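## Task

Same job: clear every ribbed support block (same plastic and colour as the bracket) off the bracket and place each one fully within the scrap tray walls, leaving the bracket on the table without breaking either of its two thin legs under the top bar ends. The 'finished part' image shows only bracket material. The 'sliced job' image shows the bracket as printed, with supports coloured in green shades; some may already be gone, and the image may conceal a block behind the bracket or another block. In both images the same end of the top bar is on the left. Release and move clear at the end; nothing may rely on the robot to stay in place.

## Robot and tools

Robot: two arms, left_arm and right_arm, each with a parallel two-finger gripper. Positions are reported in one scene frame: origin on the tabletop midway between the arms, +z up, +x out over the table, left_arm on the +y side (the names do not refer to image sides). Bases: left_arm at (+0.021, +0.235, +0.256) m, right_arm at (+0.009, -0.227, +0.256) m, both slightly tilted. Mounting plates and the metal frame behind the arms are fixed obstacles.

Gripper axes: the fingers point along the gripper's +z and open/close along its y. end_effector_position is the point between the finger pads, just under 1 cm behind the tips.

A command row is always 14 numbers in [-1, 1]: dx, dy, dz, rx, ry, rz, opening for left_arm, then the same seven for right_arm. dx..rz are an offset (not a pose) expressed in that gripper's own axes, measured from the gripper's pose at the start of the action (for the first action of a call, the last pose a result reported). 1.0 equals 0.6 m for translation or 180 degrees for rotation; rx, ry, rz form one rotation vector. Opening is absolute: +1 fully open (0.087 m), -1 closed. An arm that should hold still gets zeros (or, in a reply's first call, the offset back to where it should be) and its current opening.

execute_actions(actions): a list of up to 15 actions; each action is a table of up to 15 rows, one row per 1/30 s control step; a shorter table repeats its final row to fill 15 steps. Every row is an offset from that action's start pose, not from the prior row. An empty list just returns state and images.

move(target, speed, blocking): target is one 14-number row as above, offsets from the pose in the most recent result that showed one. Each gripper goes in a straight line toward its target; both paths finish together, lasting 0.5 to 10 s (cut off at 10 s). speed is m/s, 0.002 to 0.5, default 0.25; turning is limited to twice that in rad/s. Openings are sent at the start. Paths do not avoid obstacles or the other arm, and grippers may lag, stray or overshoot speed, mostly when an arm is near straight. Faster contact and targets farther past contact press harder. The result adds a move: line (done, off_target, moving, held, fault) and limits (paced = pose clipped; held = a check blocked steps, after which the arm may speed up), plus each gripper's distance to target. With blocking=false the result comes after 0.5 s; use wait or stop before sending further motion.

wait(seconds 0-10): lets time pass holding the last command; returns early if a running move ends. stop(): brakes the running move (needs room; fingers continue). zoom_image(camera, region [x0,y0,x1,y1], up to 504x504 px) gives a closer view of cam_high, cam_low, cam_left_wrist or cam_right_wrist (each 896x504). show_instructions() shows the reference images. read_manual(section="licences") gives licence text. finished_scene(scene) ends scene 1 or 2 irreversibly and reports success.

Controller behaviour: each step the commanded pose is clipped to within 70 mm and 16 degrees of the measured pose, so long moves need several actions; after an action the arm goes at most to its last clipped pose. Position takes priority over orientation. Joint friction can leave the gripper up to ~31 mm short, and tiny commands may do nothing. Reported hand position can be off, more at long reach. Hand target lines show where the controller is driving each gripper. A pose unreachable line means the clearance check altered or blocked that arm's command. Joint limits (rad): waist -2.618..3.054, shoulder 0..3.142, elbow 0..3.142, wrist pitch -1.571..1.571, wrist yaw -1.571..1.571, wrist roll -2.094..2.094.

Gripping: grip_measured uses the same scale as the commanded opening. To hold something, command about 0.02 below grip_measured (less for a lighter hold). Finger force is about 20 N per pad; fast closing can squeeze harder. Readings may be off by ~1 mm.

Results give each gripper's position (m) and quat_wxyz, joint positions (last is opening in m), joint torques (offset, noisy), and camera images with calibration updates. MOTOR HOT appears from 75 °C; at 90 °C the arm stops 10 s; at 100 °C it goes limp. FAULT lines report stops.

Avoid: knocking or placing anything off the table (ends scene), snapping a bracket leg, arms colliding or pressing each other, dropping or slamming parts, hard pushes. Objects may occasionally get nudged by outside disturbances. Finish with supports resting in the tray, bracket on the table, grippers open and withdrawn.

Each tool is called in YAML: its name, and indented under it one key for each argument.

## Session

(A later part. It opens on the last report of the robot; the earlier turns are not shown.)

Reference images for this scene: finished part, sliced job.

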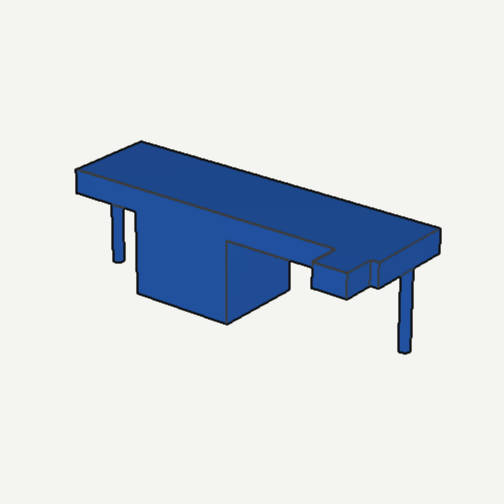

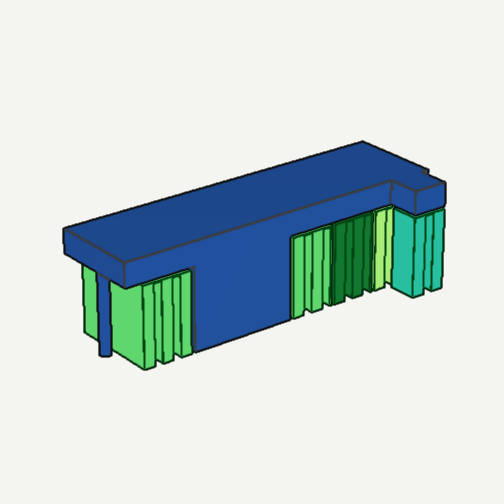

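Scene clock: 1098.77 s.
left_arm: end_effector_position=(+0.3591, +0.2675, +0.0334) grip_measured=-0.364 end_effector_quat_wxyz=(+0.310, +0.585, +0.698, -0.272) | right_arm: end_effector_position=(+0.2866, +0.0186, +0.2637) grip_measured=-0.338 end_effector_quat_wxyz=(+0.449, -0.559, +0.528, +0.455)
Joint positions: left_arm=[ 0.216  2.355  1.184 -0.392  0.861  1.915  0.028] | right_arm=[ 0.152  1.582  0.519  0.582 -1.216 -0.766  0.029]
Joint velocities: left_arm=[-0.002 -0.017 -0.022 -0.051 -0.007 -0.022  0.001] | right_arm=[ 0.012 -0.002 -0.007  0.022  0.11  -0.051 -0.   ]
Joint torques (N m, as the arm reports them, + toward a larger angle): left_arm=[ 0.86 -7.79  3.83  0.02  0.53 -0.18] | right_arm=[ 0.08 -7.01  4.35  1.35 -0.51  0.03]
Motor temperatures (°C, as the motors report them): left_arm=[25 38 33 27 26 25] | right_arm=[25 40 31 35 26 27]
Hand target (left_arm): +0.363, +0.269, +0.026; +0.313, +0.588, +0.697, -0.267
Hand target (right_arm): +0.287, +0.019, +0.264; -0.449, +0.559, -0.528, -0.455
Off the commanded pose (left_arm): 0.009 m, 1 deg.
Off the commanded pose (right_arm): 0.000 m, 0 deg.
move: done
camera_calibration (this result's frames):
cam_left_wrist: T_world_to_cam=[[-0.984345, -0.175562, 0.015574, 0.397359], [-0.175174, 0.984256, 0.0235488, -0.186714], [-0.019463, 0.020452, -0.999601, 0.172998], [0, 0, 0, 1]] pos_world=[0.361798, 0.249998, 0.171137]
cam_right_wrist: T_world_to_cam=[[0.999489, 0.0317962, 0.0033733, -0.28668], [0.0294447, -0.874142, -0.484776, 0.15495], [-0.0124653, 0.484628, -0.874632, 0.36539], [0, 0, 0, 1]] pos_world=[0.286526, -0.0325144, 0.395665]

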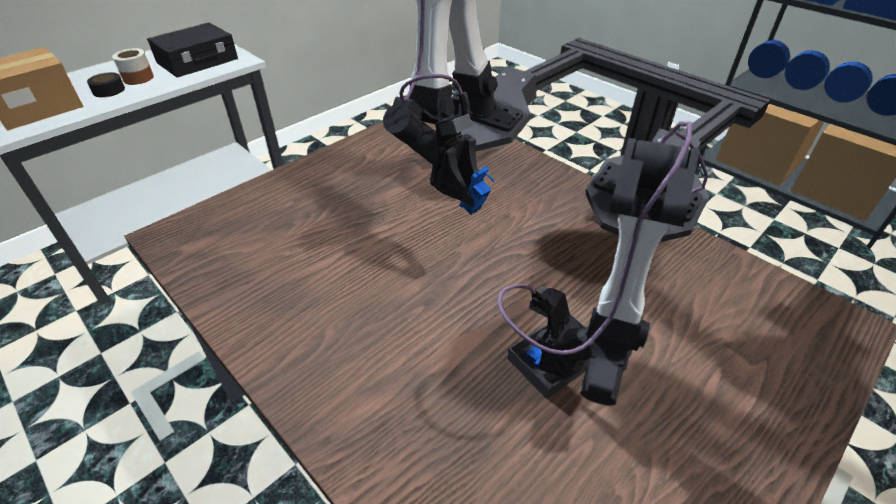

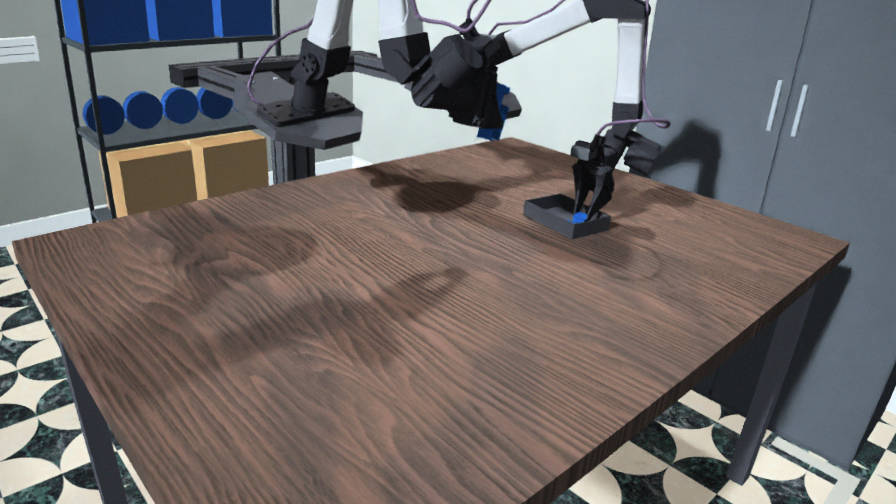

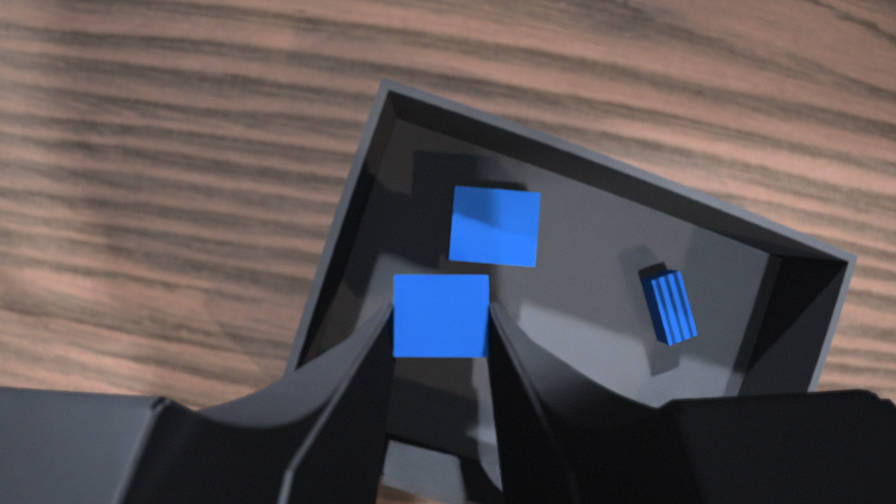

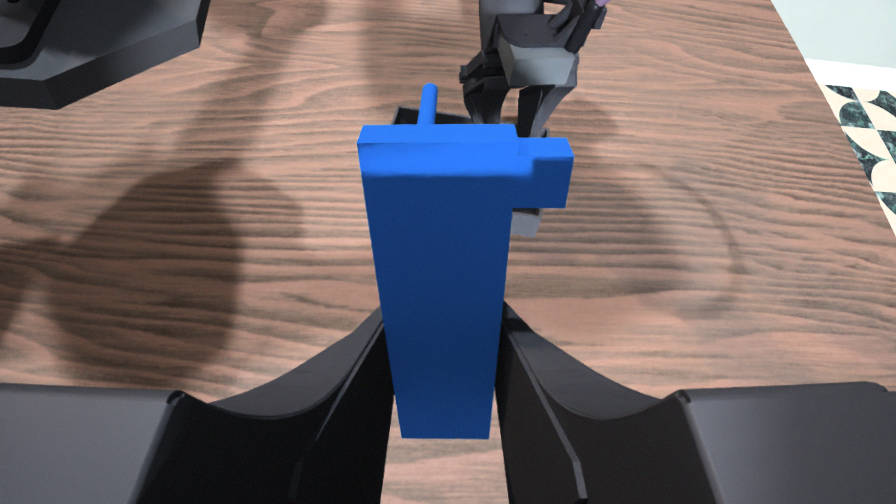

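move:
  target: [0.0310, 0.0132, 0.0199, 0, 0, 0, -0.415, 0, 0, 0, 0, 0, 0, -0.40]
  speed: 0.03

zoom_image:
  camera: "cam_left_wrist"
  region: [300, 120, 780, 460]

Scene clock: 1113.47 s.
left_arm: end_effector_position=(+0.3662, +0.2703, +0.0211) grip_measured=-0.364 end_effector_quat_wxyz=(+0.313, +0.585, +0.697, -0.272) | right_arm: end_effector_position=(+0.2866, +0.0186, +0.2637) grip_measured=-0.338 end_effector_quat_wxyz=(+0.449, -0.559, +0.528, +0.455)
Joint positions: left_arm=[ 0.216  2.409  1.24  -0.391  0.866  1.915  0.028] | right_arm=[ 0.152  1.582  0.519  0.582 -1.216 -0.766  0.029]
Joint velocities: left_arm=[ 0.002 -0.002 -0.002 -0.007 -0.066 -0.022  0.   ] | right_arm=[-0.012  0.002  0.017 -0.022 -0.051  0.037 -0.   ]
Joint torques (N m, as the arm reports them, + toward a larger angle): left_arm=[ 1.09 -7.72  3.92 -0.09  0.48 -0.13] | right_arm=[ 0.08 -6.98  4.36  1.37 -0.54  0.02]
Motor temperatures (°C, as the motors report them): left_arm=[25 40 33 27 26 25] | right_arm=[25 40 31 35 26 27]
Hand target (left_arm): +0.366, +0.272, +0.012; +0.310, +0.585, +0.698, -0.272
Hand target (right_arm): +0.287, +0.019, +0.264; -0.449, +0.559, -0.528, -0.455
Off the commanded pose (left_arm): 0.010 m, 0 deg.
Off the commanded pose (right_arm): 0.000 m, 0 deg.
move: done
camera_calibration (this result's frames):
cam_left_wrist: T_world_to_cam=[[-0.984184, -0.176725, 0.01228, 0.40537], [-0.176471, 0.984115, 0.0193717, -0.187254], [-0.0155084, 0.0168983, -0.999737, 0.160351], [0, 0, 0, 1]] pos_world=[0.368401, 0.253208, 0.158958]
cam_right_wrist: T_world_to_cam=[[0.999489, 0.0317962, 0.0033733, -0.28668], [0.0294447, -0.874142, -0.484776, 0.15495], [-0.0124653, 0.484628, -0.874632, 0.36539], [0, 0, 0, 1]] pos_world=[0.286526, -0.0325144, 0.395665]

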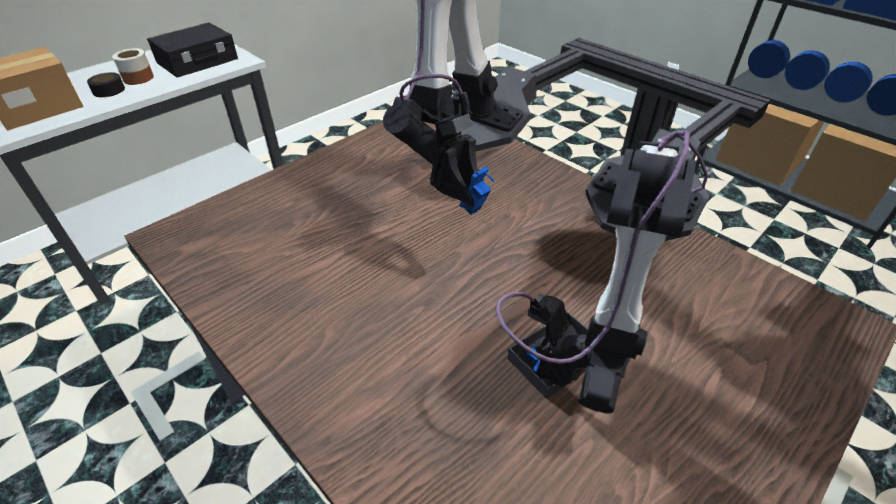

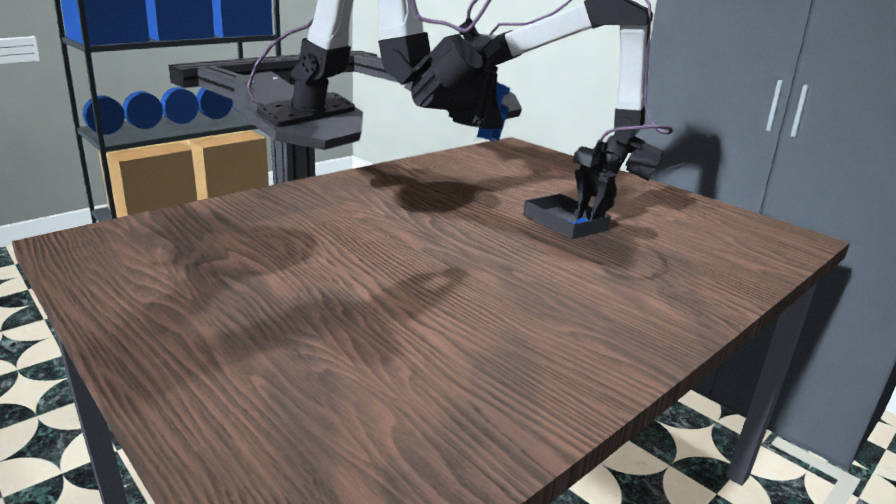

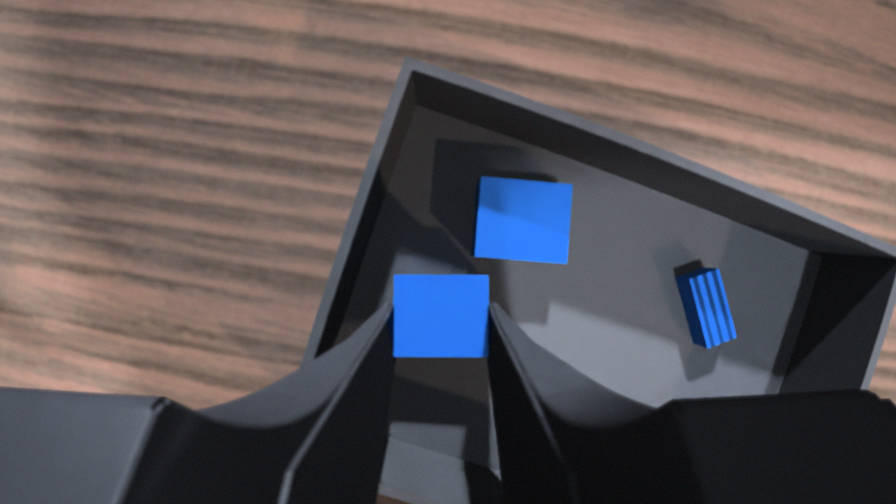

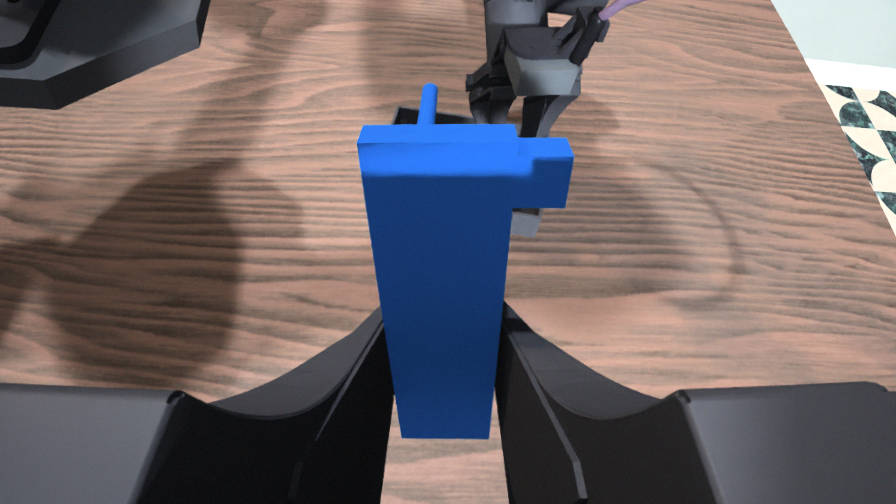

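Region (300, 120, 780, 460) of cam_left_wrist's 896x504 image, scaled by 1.050, with more detail than that image has; it fills the top 357 rows of this view, and the rest is white.

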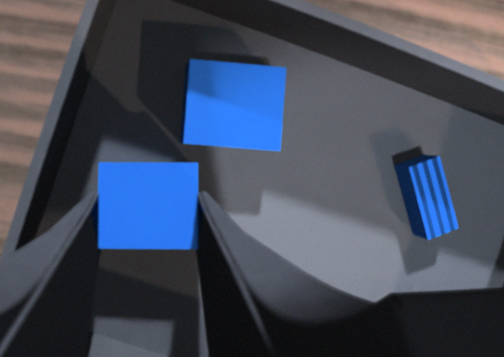

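execute_actions:
  actions:
    - [[0.0166,0.0008,0.0113,0,0,0,-0.415,0,0,0,0,0,0,-0.40],[0.0170,0.0008,0.0116,0,0,0,-0.415,0,0,0,0,0,0,-0.40],[0.0175,0.0008,0.0119,0,0,0,-0.415,0,0,0,0,0,0,-0.40],[0.0180,0.0008,0.0122,0,0,0,-0.415,0,0,0,0,0,0,-0.40],[0.0180,0.0008,0.0122,0,0,0,-0.415,0,0,0,0,0,0,-0.40],[0.0180,0.0008,0.0122,0,0,0,-0.415,0,0,0,0,0,0,-0.40],[0.0180,0.0008,0.0122,0,0,0,-0.39,0,0,0,0,0,0,-0.40],[0.0180,0.0008,0.0122,0,0,0,-0.37,0,0,0,0,0,0,-0.40],[0.0180,0.0008,0.0122,0,0,0,-0.35,0,0,0,0,0,0,-0.40],[0.0180,0.0008,0.0122,0,0,0,-0.32,0,0,0,0,0,0,-0.40],[0.0180,0.0008,0.0122,0,0,0,-0.29,0,0,0,0,0,0,-0.40],[0.0180,0.0008,0.0122,0,0,0,-0.26,0,0,0,0,0,0,-0.40],[0.0180,0.0008,0.0122,0,0,0,-0.23,0,0,0,0,0,0,-0.40],[0.0180,0.0008,0.0122,0,0,0,-0.21,0,0,0,0,0,0,-0.40],[0.0180,0.0008,0.0122,0,0,0,-0.20,0,0,0,0,0,0,-0.40]]

Scene clock: 1129.87 s.
left_arm: end_effector_position=(+0.3624, +0.2670, +0.0179) grip_measured=-0.206 end_effector_quat_wxyz=(+0.315, +0.580, +0.698, -0.280) | right_arm: end_effector_position=(+0.2866, +0.0186, +0.2637) grip_measured=-0.338 end_effector_quat_wxyz=(+0.449, -0.559, +0.528, +0.455)
Joint positions: left_arm=[ 0.216  2.425  1.24  -0.391  0.878  1.915  0.035] | right_arm=[ 0.152  1.582  0.519  0.582 -1.216 -0.766  0.029]
Joint velocities: left_arm=[-0.007  0.042  0.007 -0.037  0.022 -0.007  0.01 ] | right_arm=[ 0.002 -0.022 -0.007  0.022 -0.051 -0.022 -0.001]
Joint torques (N m, as the arm reports them, + toward a larger angle): left_arm=[ 1.21 -7.97  4.33 -0.04  0.41 -0.12] | right_arm=[ 0.01 -6.96  4.34  1.36 -0.54  0.03]
Motor temperatures (°C, as the motors report them): left_arm=[25 40 33 27 26 25] | right_arm=[25 40 31 35 26 27]
Hand target (left_arm): +0.366, +0.272, +0.009; +0.313, +0.585, +0.697, -0.272
Hand target (right_arm): +0.287, +0.019, +0.264; -0.449, +0.559, -0.528, -0.455
Off the commanded pose (left_arm): 0.012 m, 1 deg.
Off the commanded pose (right_arm): 0.000 m, 0 deg.
camera_calibration (this result's frames):
cam_left_wrist: T_world_to_cam=[[-0.983307, -0.18027, 0.0246949, 0.401433], [-0.180198, 0.983617, 0.00511481, -0.182927], [-0.0252124, 0.000579448, -0.999682, 0.165], [0, 0, 0, 1]] pos_world=[0.365929, 0.252201, 0.15597]
cam_right_wrist: T_world_to_cam=[[0.999489, 0.0317962, 0.0033733, -0.28668], [0.0294447, -0.874142, -0.484776, 0.15495], [-0.0124653, 0.484628, -0.874632, 0.36539], [0, 0, 0, 1]] pos_world=[0.286526, -0.0325144, 0.395665]

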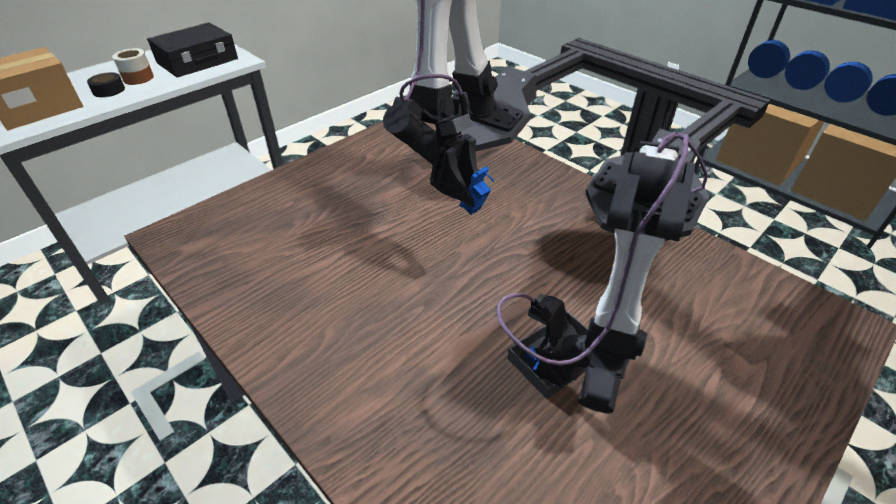

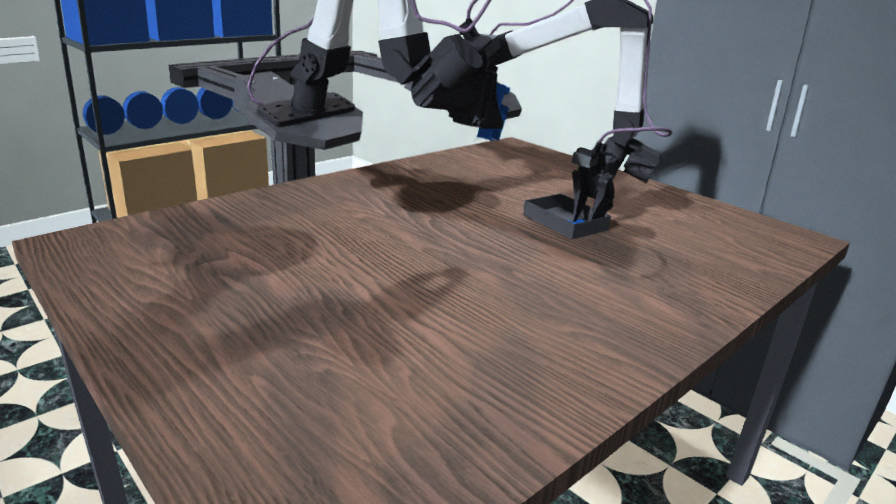

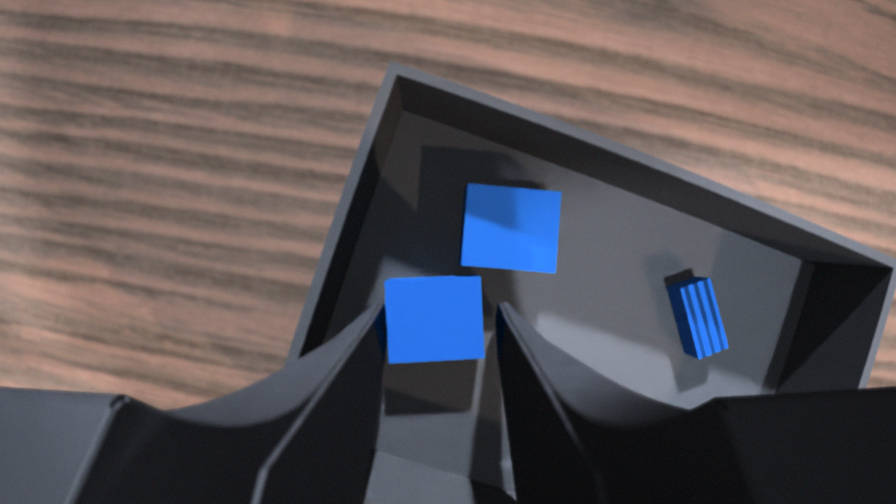

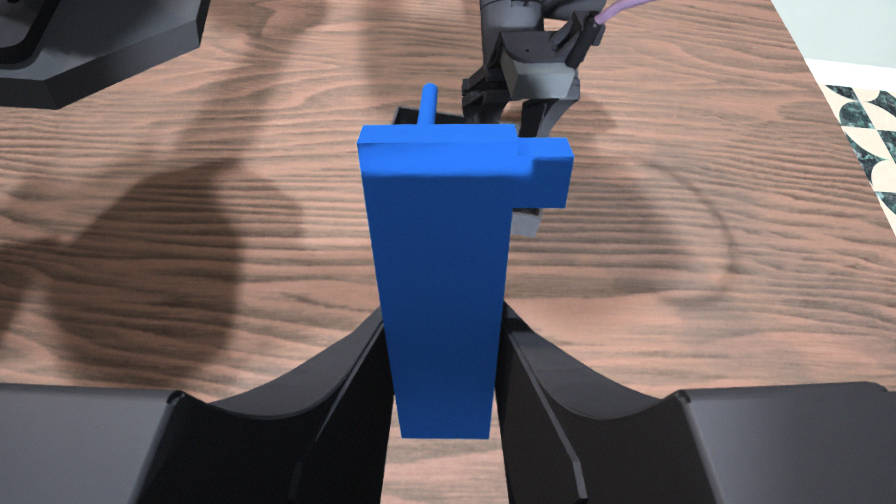

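move:
  target: [-0.0752, 0.0046, -0.0665, 0, 0, 0, -0.2, 0, 0, 0, 0, 0, 0, -0.40]
  speed: 0.1

Scene clock: 1136.43 s.
left_arm: end_effector_position=(+0.3783, +0.2707, +0.0770) grip_measured=-0.200 end_effector_quat_wxyz=(+0.320, +0.587, +0.693, -0.269) | right_arm: end_effector_position=(+0.2866, +0.0186, +0.2637) grip_measured=-0.338 end_effector_quat_wxyz=(+0.449, -0.559, +0.528, +0.455)
Joint positions: left_arm=[ 0.216  2.233  1.207 -0.527  0.878  1.922  0.035] | right_arm=[ 0.152  1.582  0.519  0.582 -1.216 -0.766  0.029]
Joint velocities: left_arm=[-0.002 -0.002 -0.002 -0.066 -0.066 -0.081  0.   ] | right_arm=[-0.007  0.012  0.002  0.007  0.007 -0.066  0.   ]
Joint torques (N m, as the arm reports them, + toward a larger angle): left_arm=[  1.9  -10.56   0.64  -0.31   0.53  -0.11] | right_arm=[ 0.09 -7.09  4.36  1.37 -0.55  0.04]
Motor temperatures (°C, as the motors report them): left_arm=[25 41 32 27 26 25] | right_arm=[25 40 31 35 26 27]
Hand target (left_arm): +0.367, +0.269, +0.078; +0.314, +0.580, +0.698, -0.280
Hand target (right_arm): +0.287, +0.019, +0.264; -0.449, +0.559, -0.528, -0.455
Off the commanded pose (left_arm): 0.012 m, 2 deg.
Off the commanded pose (right_arm): 0.000 m, 0 deg.
move: off_target (left_arm)
camera_calibration (this result's frames):
cam_left_wrist: T_world_to_cam=[[-0.984606, -0.174744, -0.00393566, 0.417562], [-0.174775, 0.984558, 0.00993549, -0.186663], [0.00213872, 0.0104704, -0.999943, 0.211492], [0, 0, 0, 1]] pos_world=[0.378058, 0.254533, 0.214978]
cam_right_wrist: T_world_to_cam=[[0.999489, 0.0317962, 0.0033733, -0.28668], [0.0294447, -0.874142, -0.484776, 0.15495], [-0.0124653, 0.484628, -0.874632, 0.36539], [0, 0, 0, 1]] pos_world=[0.286526, -0.0325144, 0.395665]

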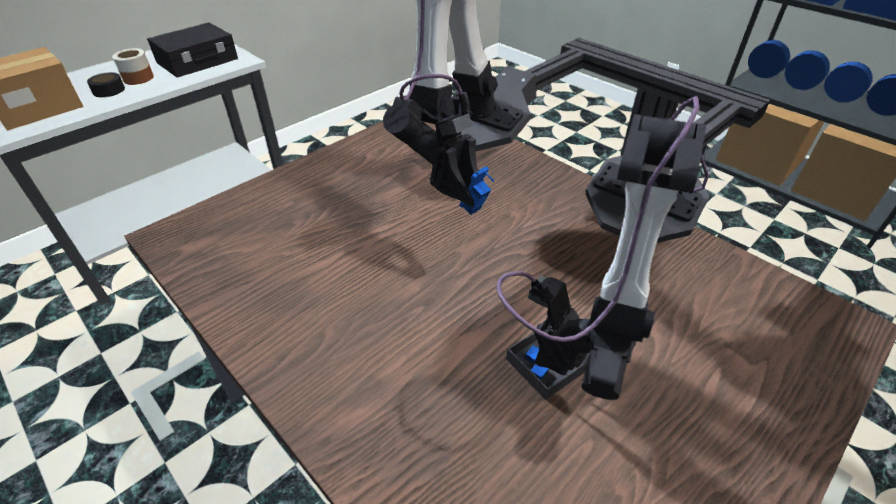

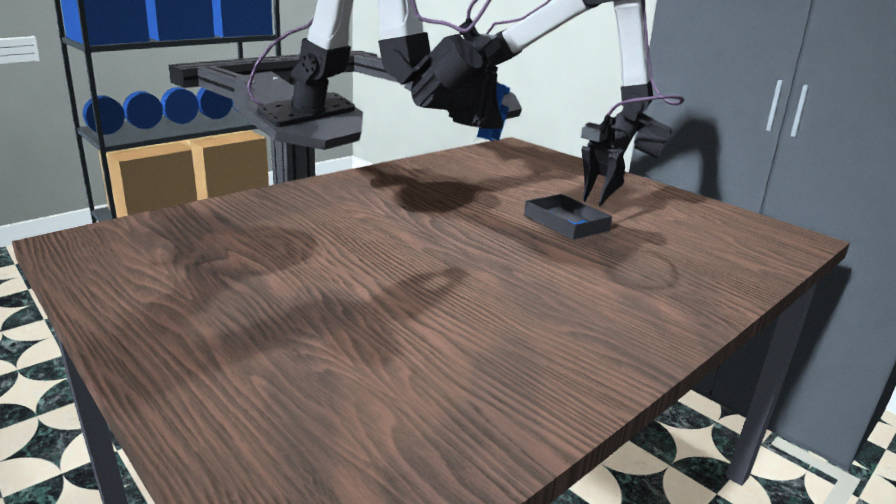

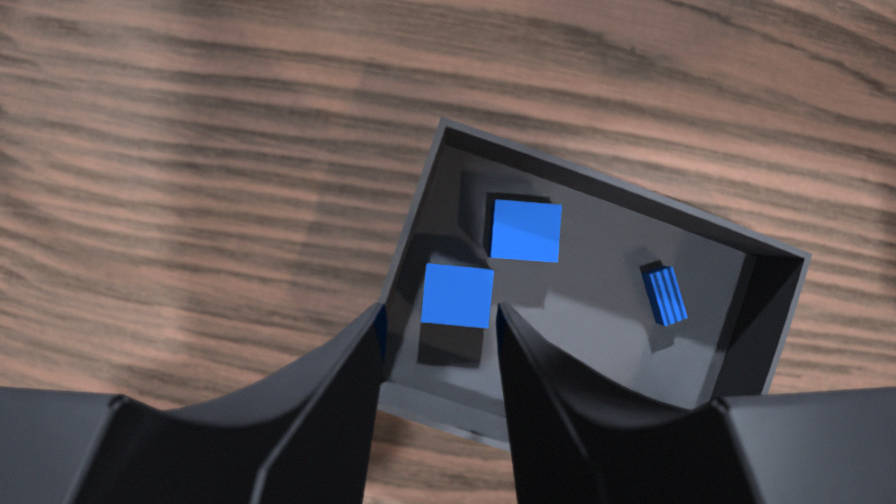

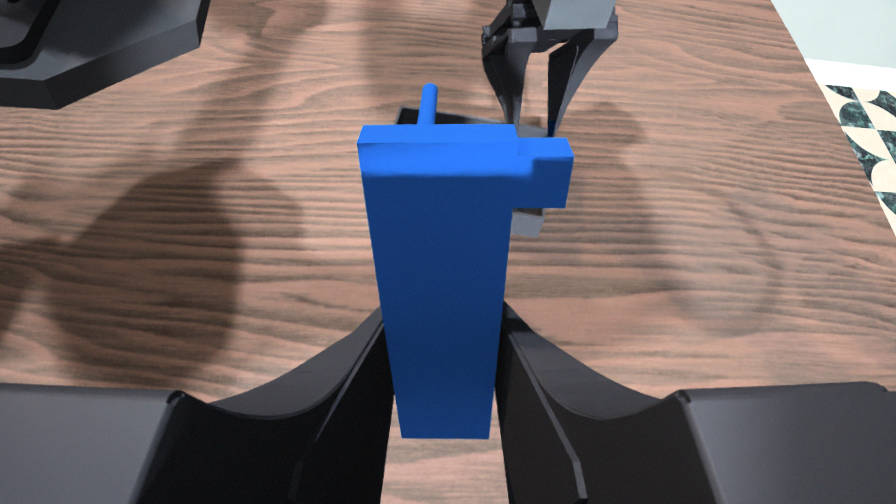

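move:
  target: [-0.4895, -0.1981, -0.0106, 0.0330, -0.1873, 0.0346, 0.25, 0, 0, 0, 0, 0, 0, -0.40]
  speed: 0.3

Scene clock: 1159.27 s.
left_arm: end_effector_position=(+0.2968, +0.0693, +0.3107) grip_measured=+0.250 end_effector_quat_wxyz=(+0.493, +0.532, +0.520, -0.451) | right_arm: end_effector_position=(+0.2866, +0.0186, +0.2637) grip_measured=-0.338 end_effector_quat_wxyz=(+0.449, -0.559, +0.528, +0.455)
Joint positions: left_arm=[-0.206  1.379  0.614 -0.261  1.384  1.356  0.055] | right_arm=[ 0.152  1.582  0.519  0.582 -1.216 -0.766  0.029]
Joint velocities: left_arm=[ 0.007 -0.017 -0.042  0.125  0.051 -0.212  0.001] | right_arm=[ 0.002  0.017  0.007  0.022  0.095 -0.051  0.   ]
Joint torques (N m, as the arm reports them, + toward a larger angle): left_arm=[-1.07 -6.46  3.27  0.84  0.49 -0.25] | right_arm=[ 0.05 -6.91  4.38  1.37 -0.54  0.01]
Motor temperatures (°C, as the motors report them): left_arm=[25 45 31 27 26 25] | right_arm=[25 40 31 35 26 27]
Hand target (left_arm): +0.292, +0.067, +0.309; +0.492, +0.535, +0.520, -0.448
Hand target (right_arm): +0.287, +0.019, +0.264; -0.449, +0.559, -0.528, -0.455
Off the commanded pose (left_arm): 0.009 m, 1 deg.
Off the commanded pose (right_arm): 0.000 m, 0 deg.
move: done
camera_calibration (this result's frames):
cam_left_wrist: T_world_to_cam=[[-0.998004, -0.0355481, -0.052188, 0.31235], [-0.000510861, 0.831001, -0.55627, 0.129856], [0.0631427, -0.555133, -0.829361, 0.415543], [0, 0, 0, 1]] pos_world=[0.285555, 0.133875, 0.433172]
cam_right_wrist: T_world_to_cam=[[0.999489, 0.0317962, 0.0033733, -0.28668], [0.0294447, -0.874142, -0.484776, 0.15495], [-0.0124653, 0.484628, -0.874632, 0.36539], [0, 0, 0, 1]] pos_world=[0.286526, -0.0325144, 0.395665]

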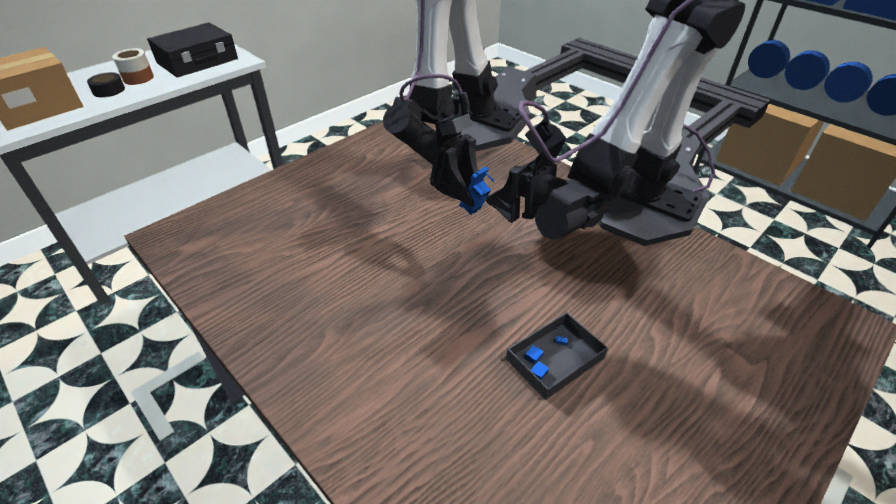

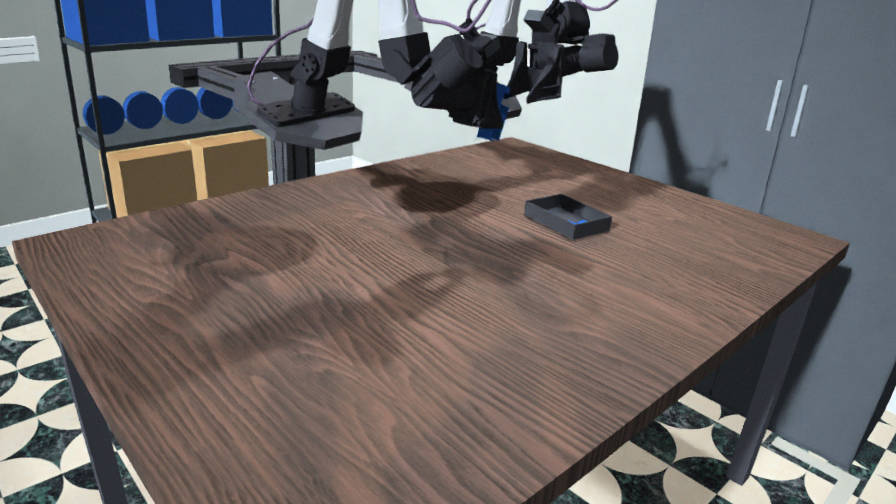

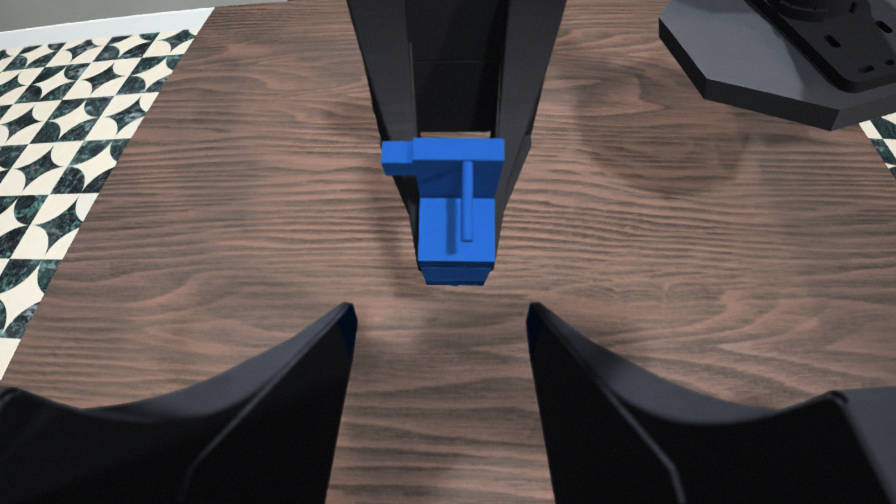

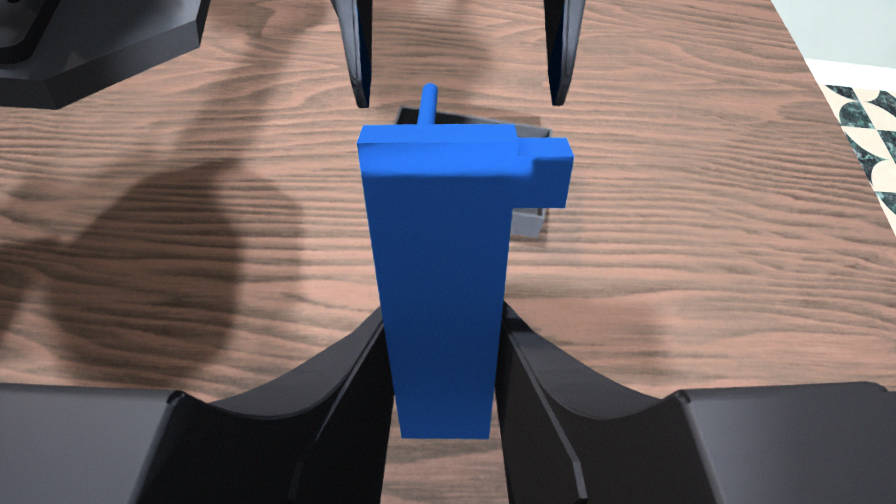

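zoom_image:
  camera: "cam_left_wrist"
  region: [340, 110, 580, 350]

zoom_image:
  camera: "cam_high"
  region: [420, 140, 560, 240]

Region (340, 110, 580, 350) of cam_left_wrist's 896x504 image, scaled by 2.100, with more detail than that image has.

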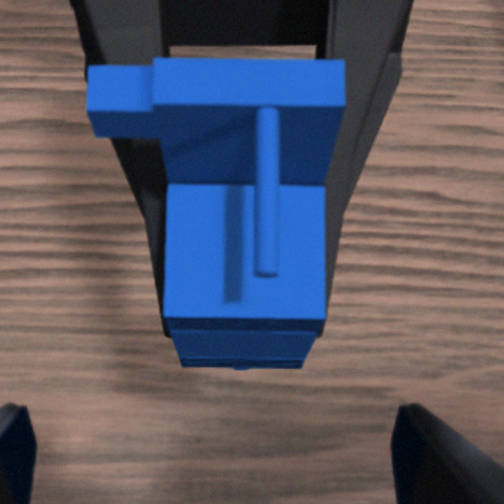

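Region (420, 140, 560, 240) of cam_high's 896x504 image, scaled by 3.600, with more detail than that image has; it fills the top 360 rows of this view, and the rest is white.

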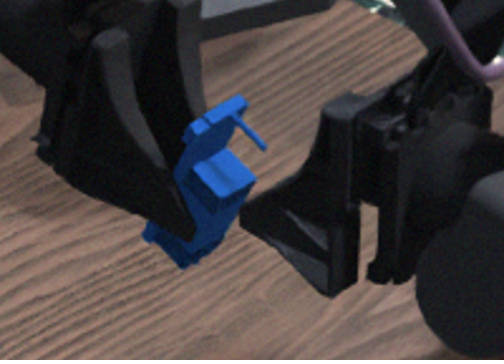

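move:
  target: [0.0183, -0.0167, 0.0583, 0, 0, 0, 0.25, 0, 0, 0, 0, 0, 0, -0.40]
  speed: 0.08

zoom_image:
  camera: "cam_left_wrist"
  region: [320, 150, 580, 400]

Scene clock: 1203.10 s.
left_arm: end_effector_position=(+0.2981, +0.0371, +0.3086) grip_measured=+0.250 end_effector_quat_wxyz=(+0.509, +0.536, +0.507, -0.442) | right_arm: end_effector_position=(+0.2866, +0.0186, +0.2637) grip_measured=-0.338 end_effector_quat_wxyz=(+0.449, -0.559, +0.528, +0.455)
Joint positions: left_arm=[-0.342  1.378  0.457  0.38   1.294  0.905  0.055] | right_arm=[ 0.152  1.582  0.519  0.582 -1.216 -0.766  0.029]
Joint velocities: left_arm=[-0.007  0.007 -0.007  0.081 -0.022 -0.125 -0.   ] | right_arm=[-0.012  0.002  0.007 -0.007  0.022 -0.081  0.001]
Joint torques (N m, as the arm reports them, + toward a larger angle): left_arm=[-1.33 -3.1   2.85  1.42  0.4  -0.24] | right_arm=[ 0.12 -6.99  4.35  1.38 -0.55  0.02]
Motor temperatures (°C, as the motors report them): left_arm=[25 41 31 28 26 25] | right_arm=[25 39 31 35 26 27]
Hand target (left_arm): +0.289, +0.035, +0.297; +0.495, +0.531, +0.520, -0.451
Hand target (right_arm): +0.287, +0.019, +0.264; -0.449, +0.559, -0.528, -0.455
Off the commanded pose (left_arm): 0.016 m, 3 deg.
Off the commanded pose (right_arm): 0.000 m, 0 deg.
move: off_target (left_arm)
camera_calibration (this result's frames):
cam_left_wrist: T_world_to_cam=[[-0.994661, -0.0423908, -0.0940917, 0.324518], [0.0186039, 0.823152, -0.567517, 0.153554], [0.101509, -0.566237, -0.817968, 0.381302], [0, 0, 0, 1]] pos_world=[0.281222, 0.103266, 0.429572]
cam_right_wrist: T_world_to_cam=[[0.999489, 0.0317962, 0.0033733, -0.28668], [0.0294447, -0.874142, -0.484776, 0.15495], [-0.0124653, 0.484628, -0.874632, 0.36539], [0, 0, 0, 1]] pos_world=[0.286526, -0.0325144, 0.395665]

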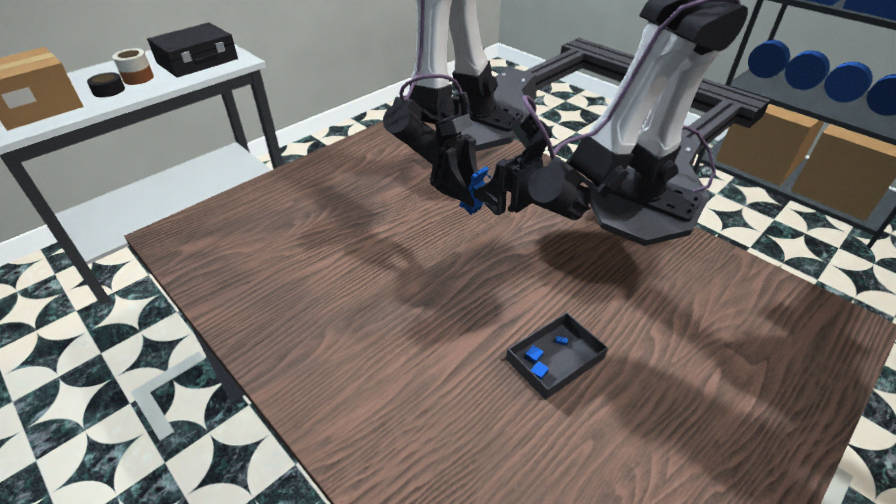

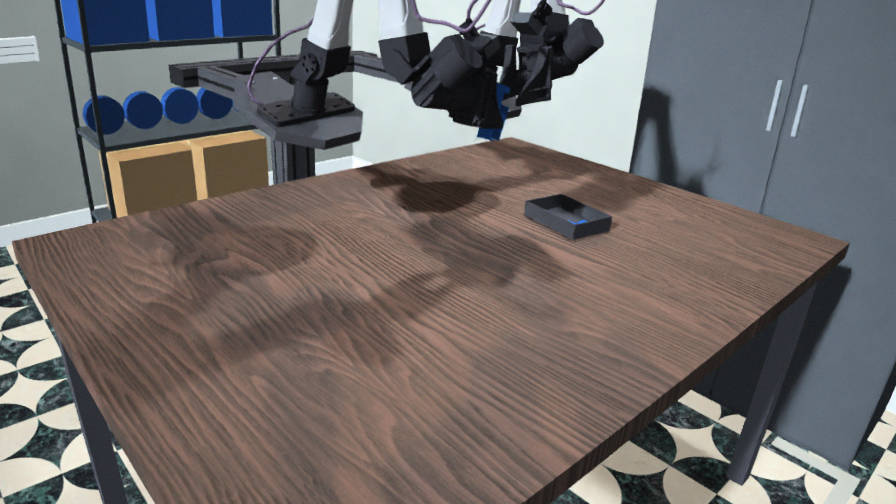

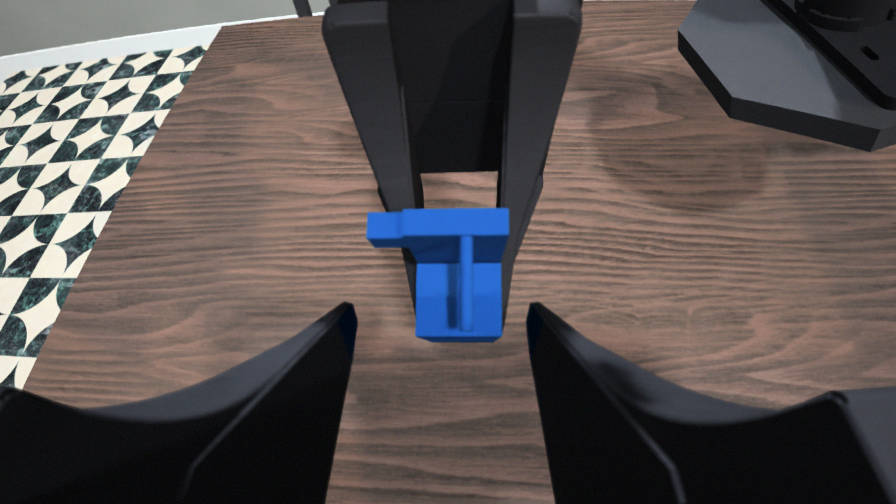

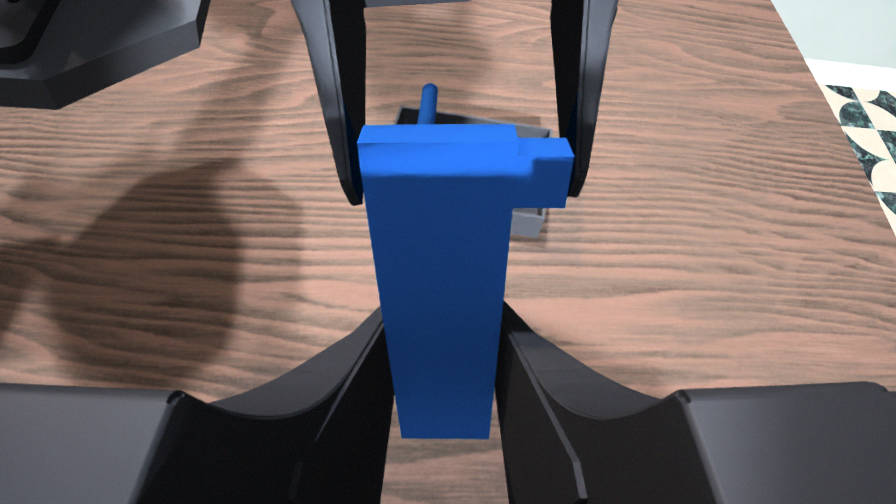

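Region (320, 150, 580, 400) of cam_left_wrist's 896x504 image, scaled by 1.938, with more detail than that image has; it fills the top 485 rows of this view, and the rest is white.

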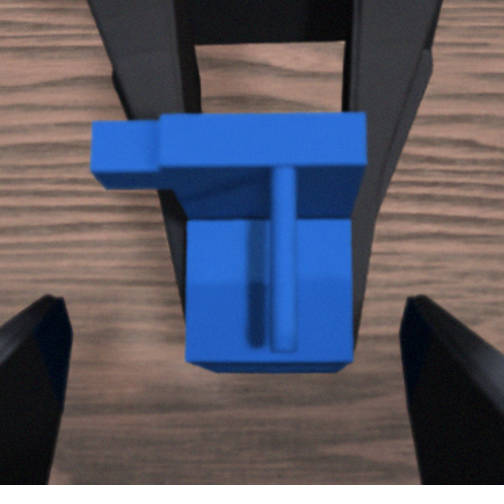

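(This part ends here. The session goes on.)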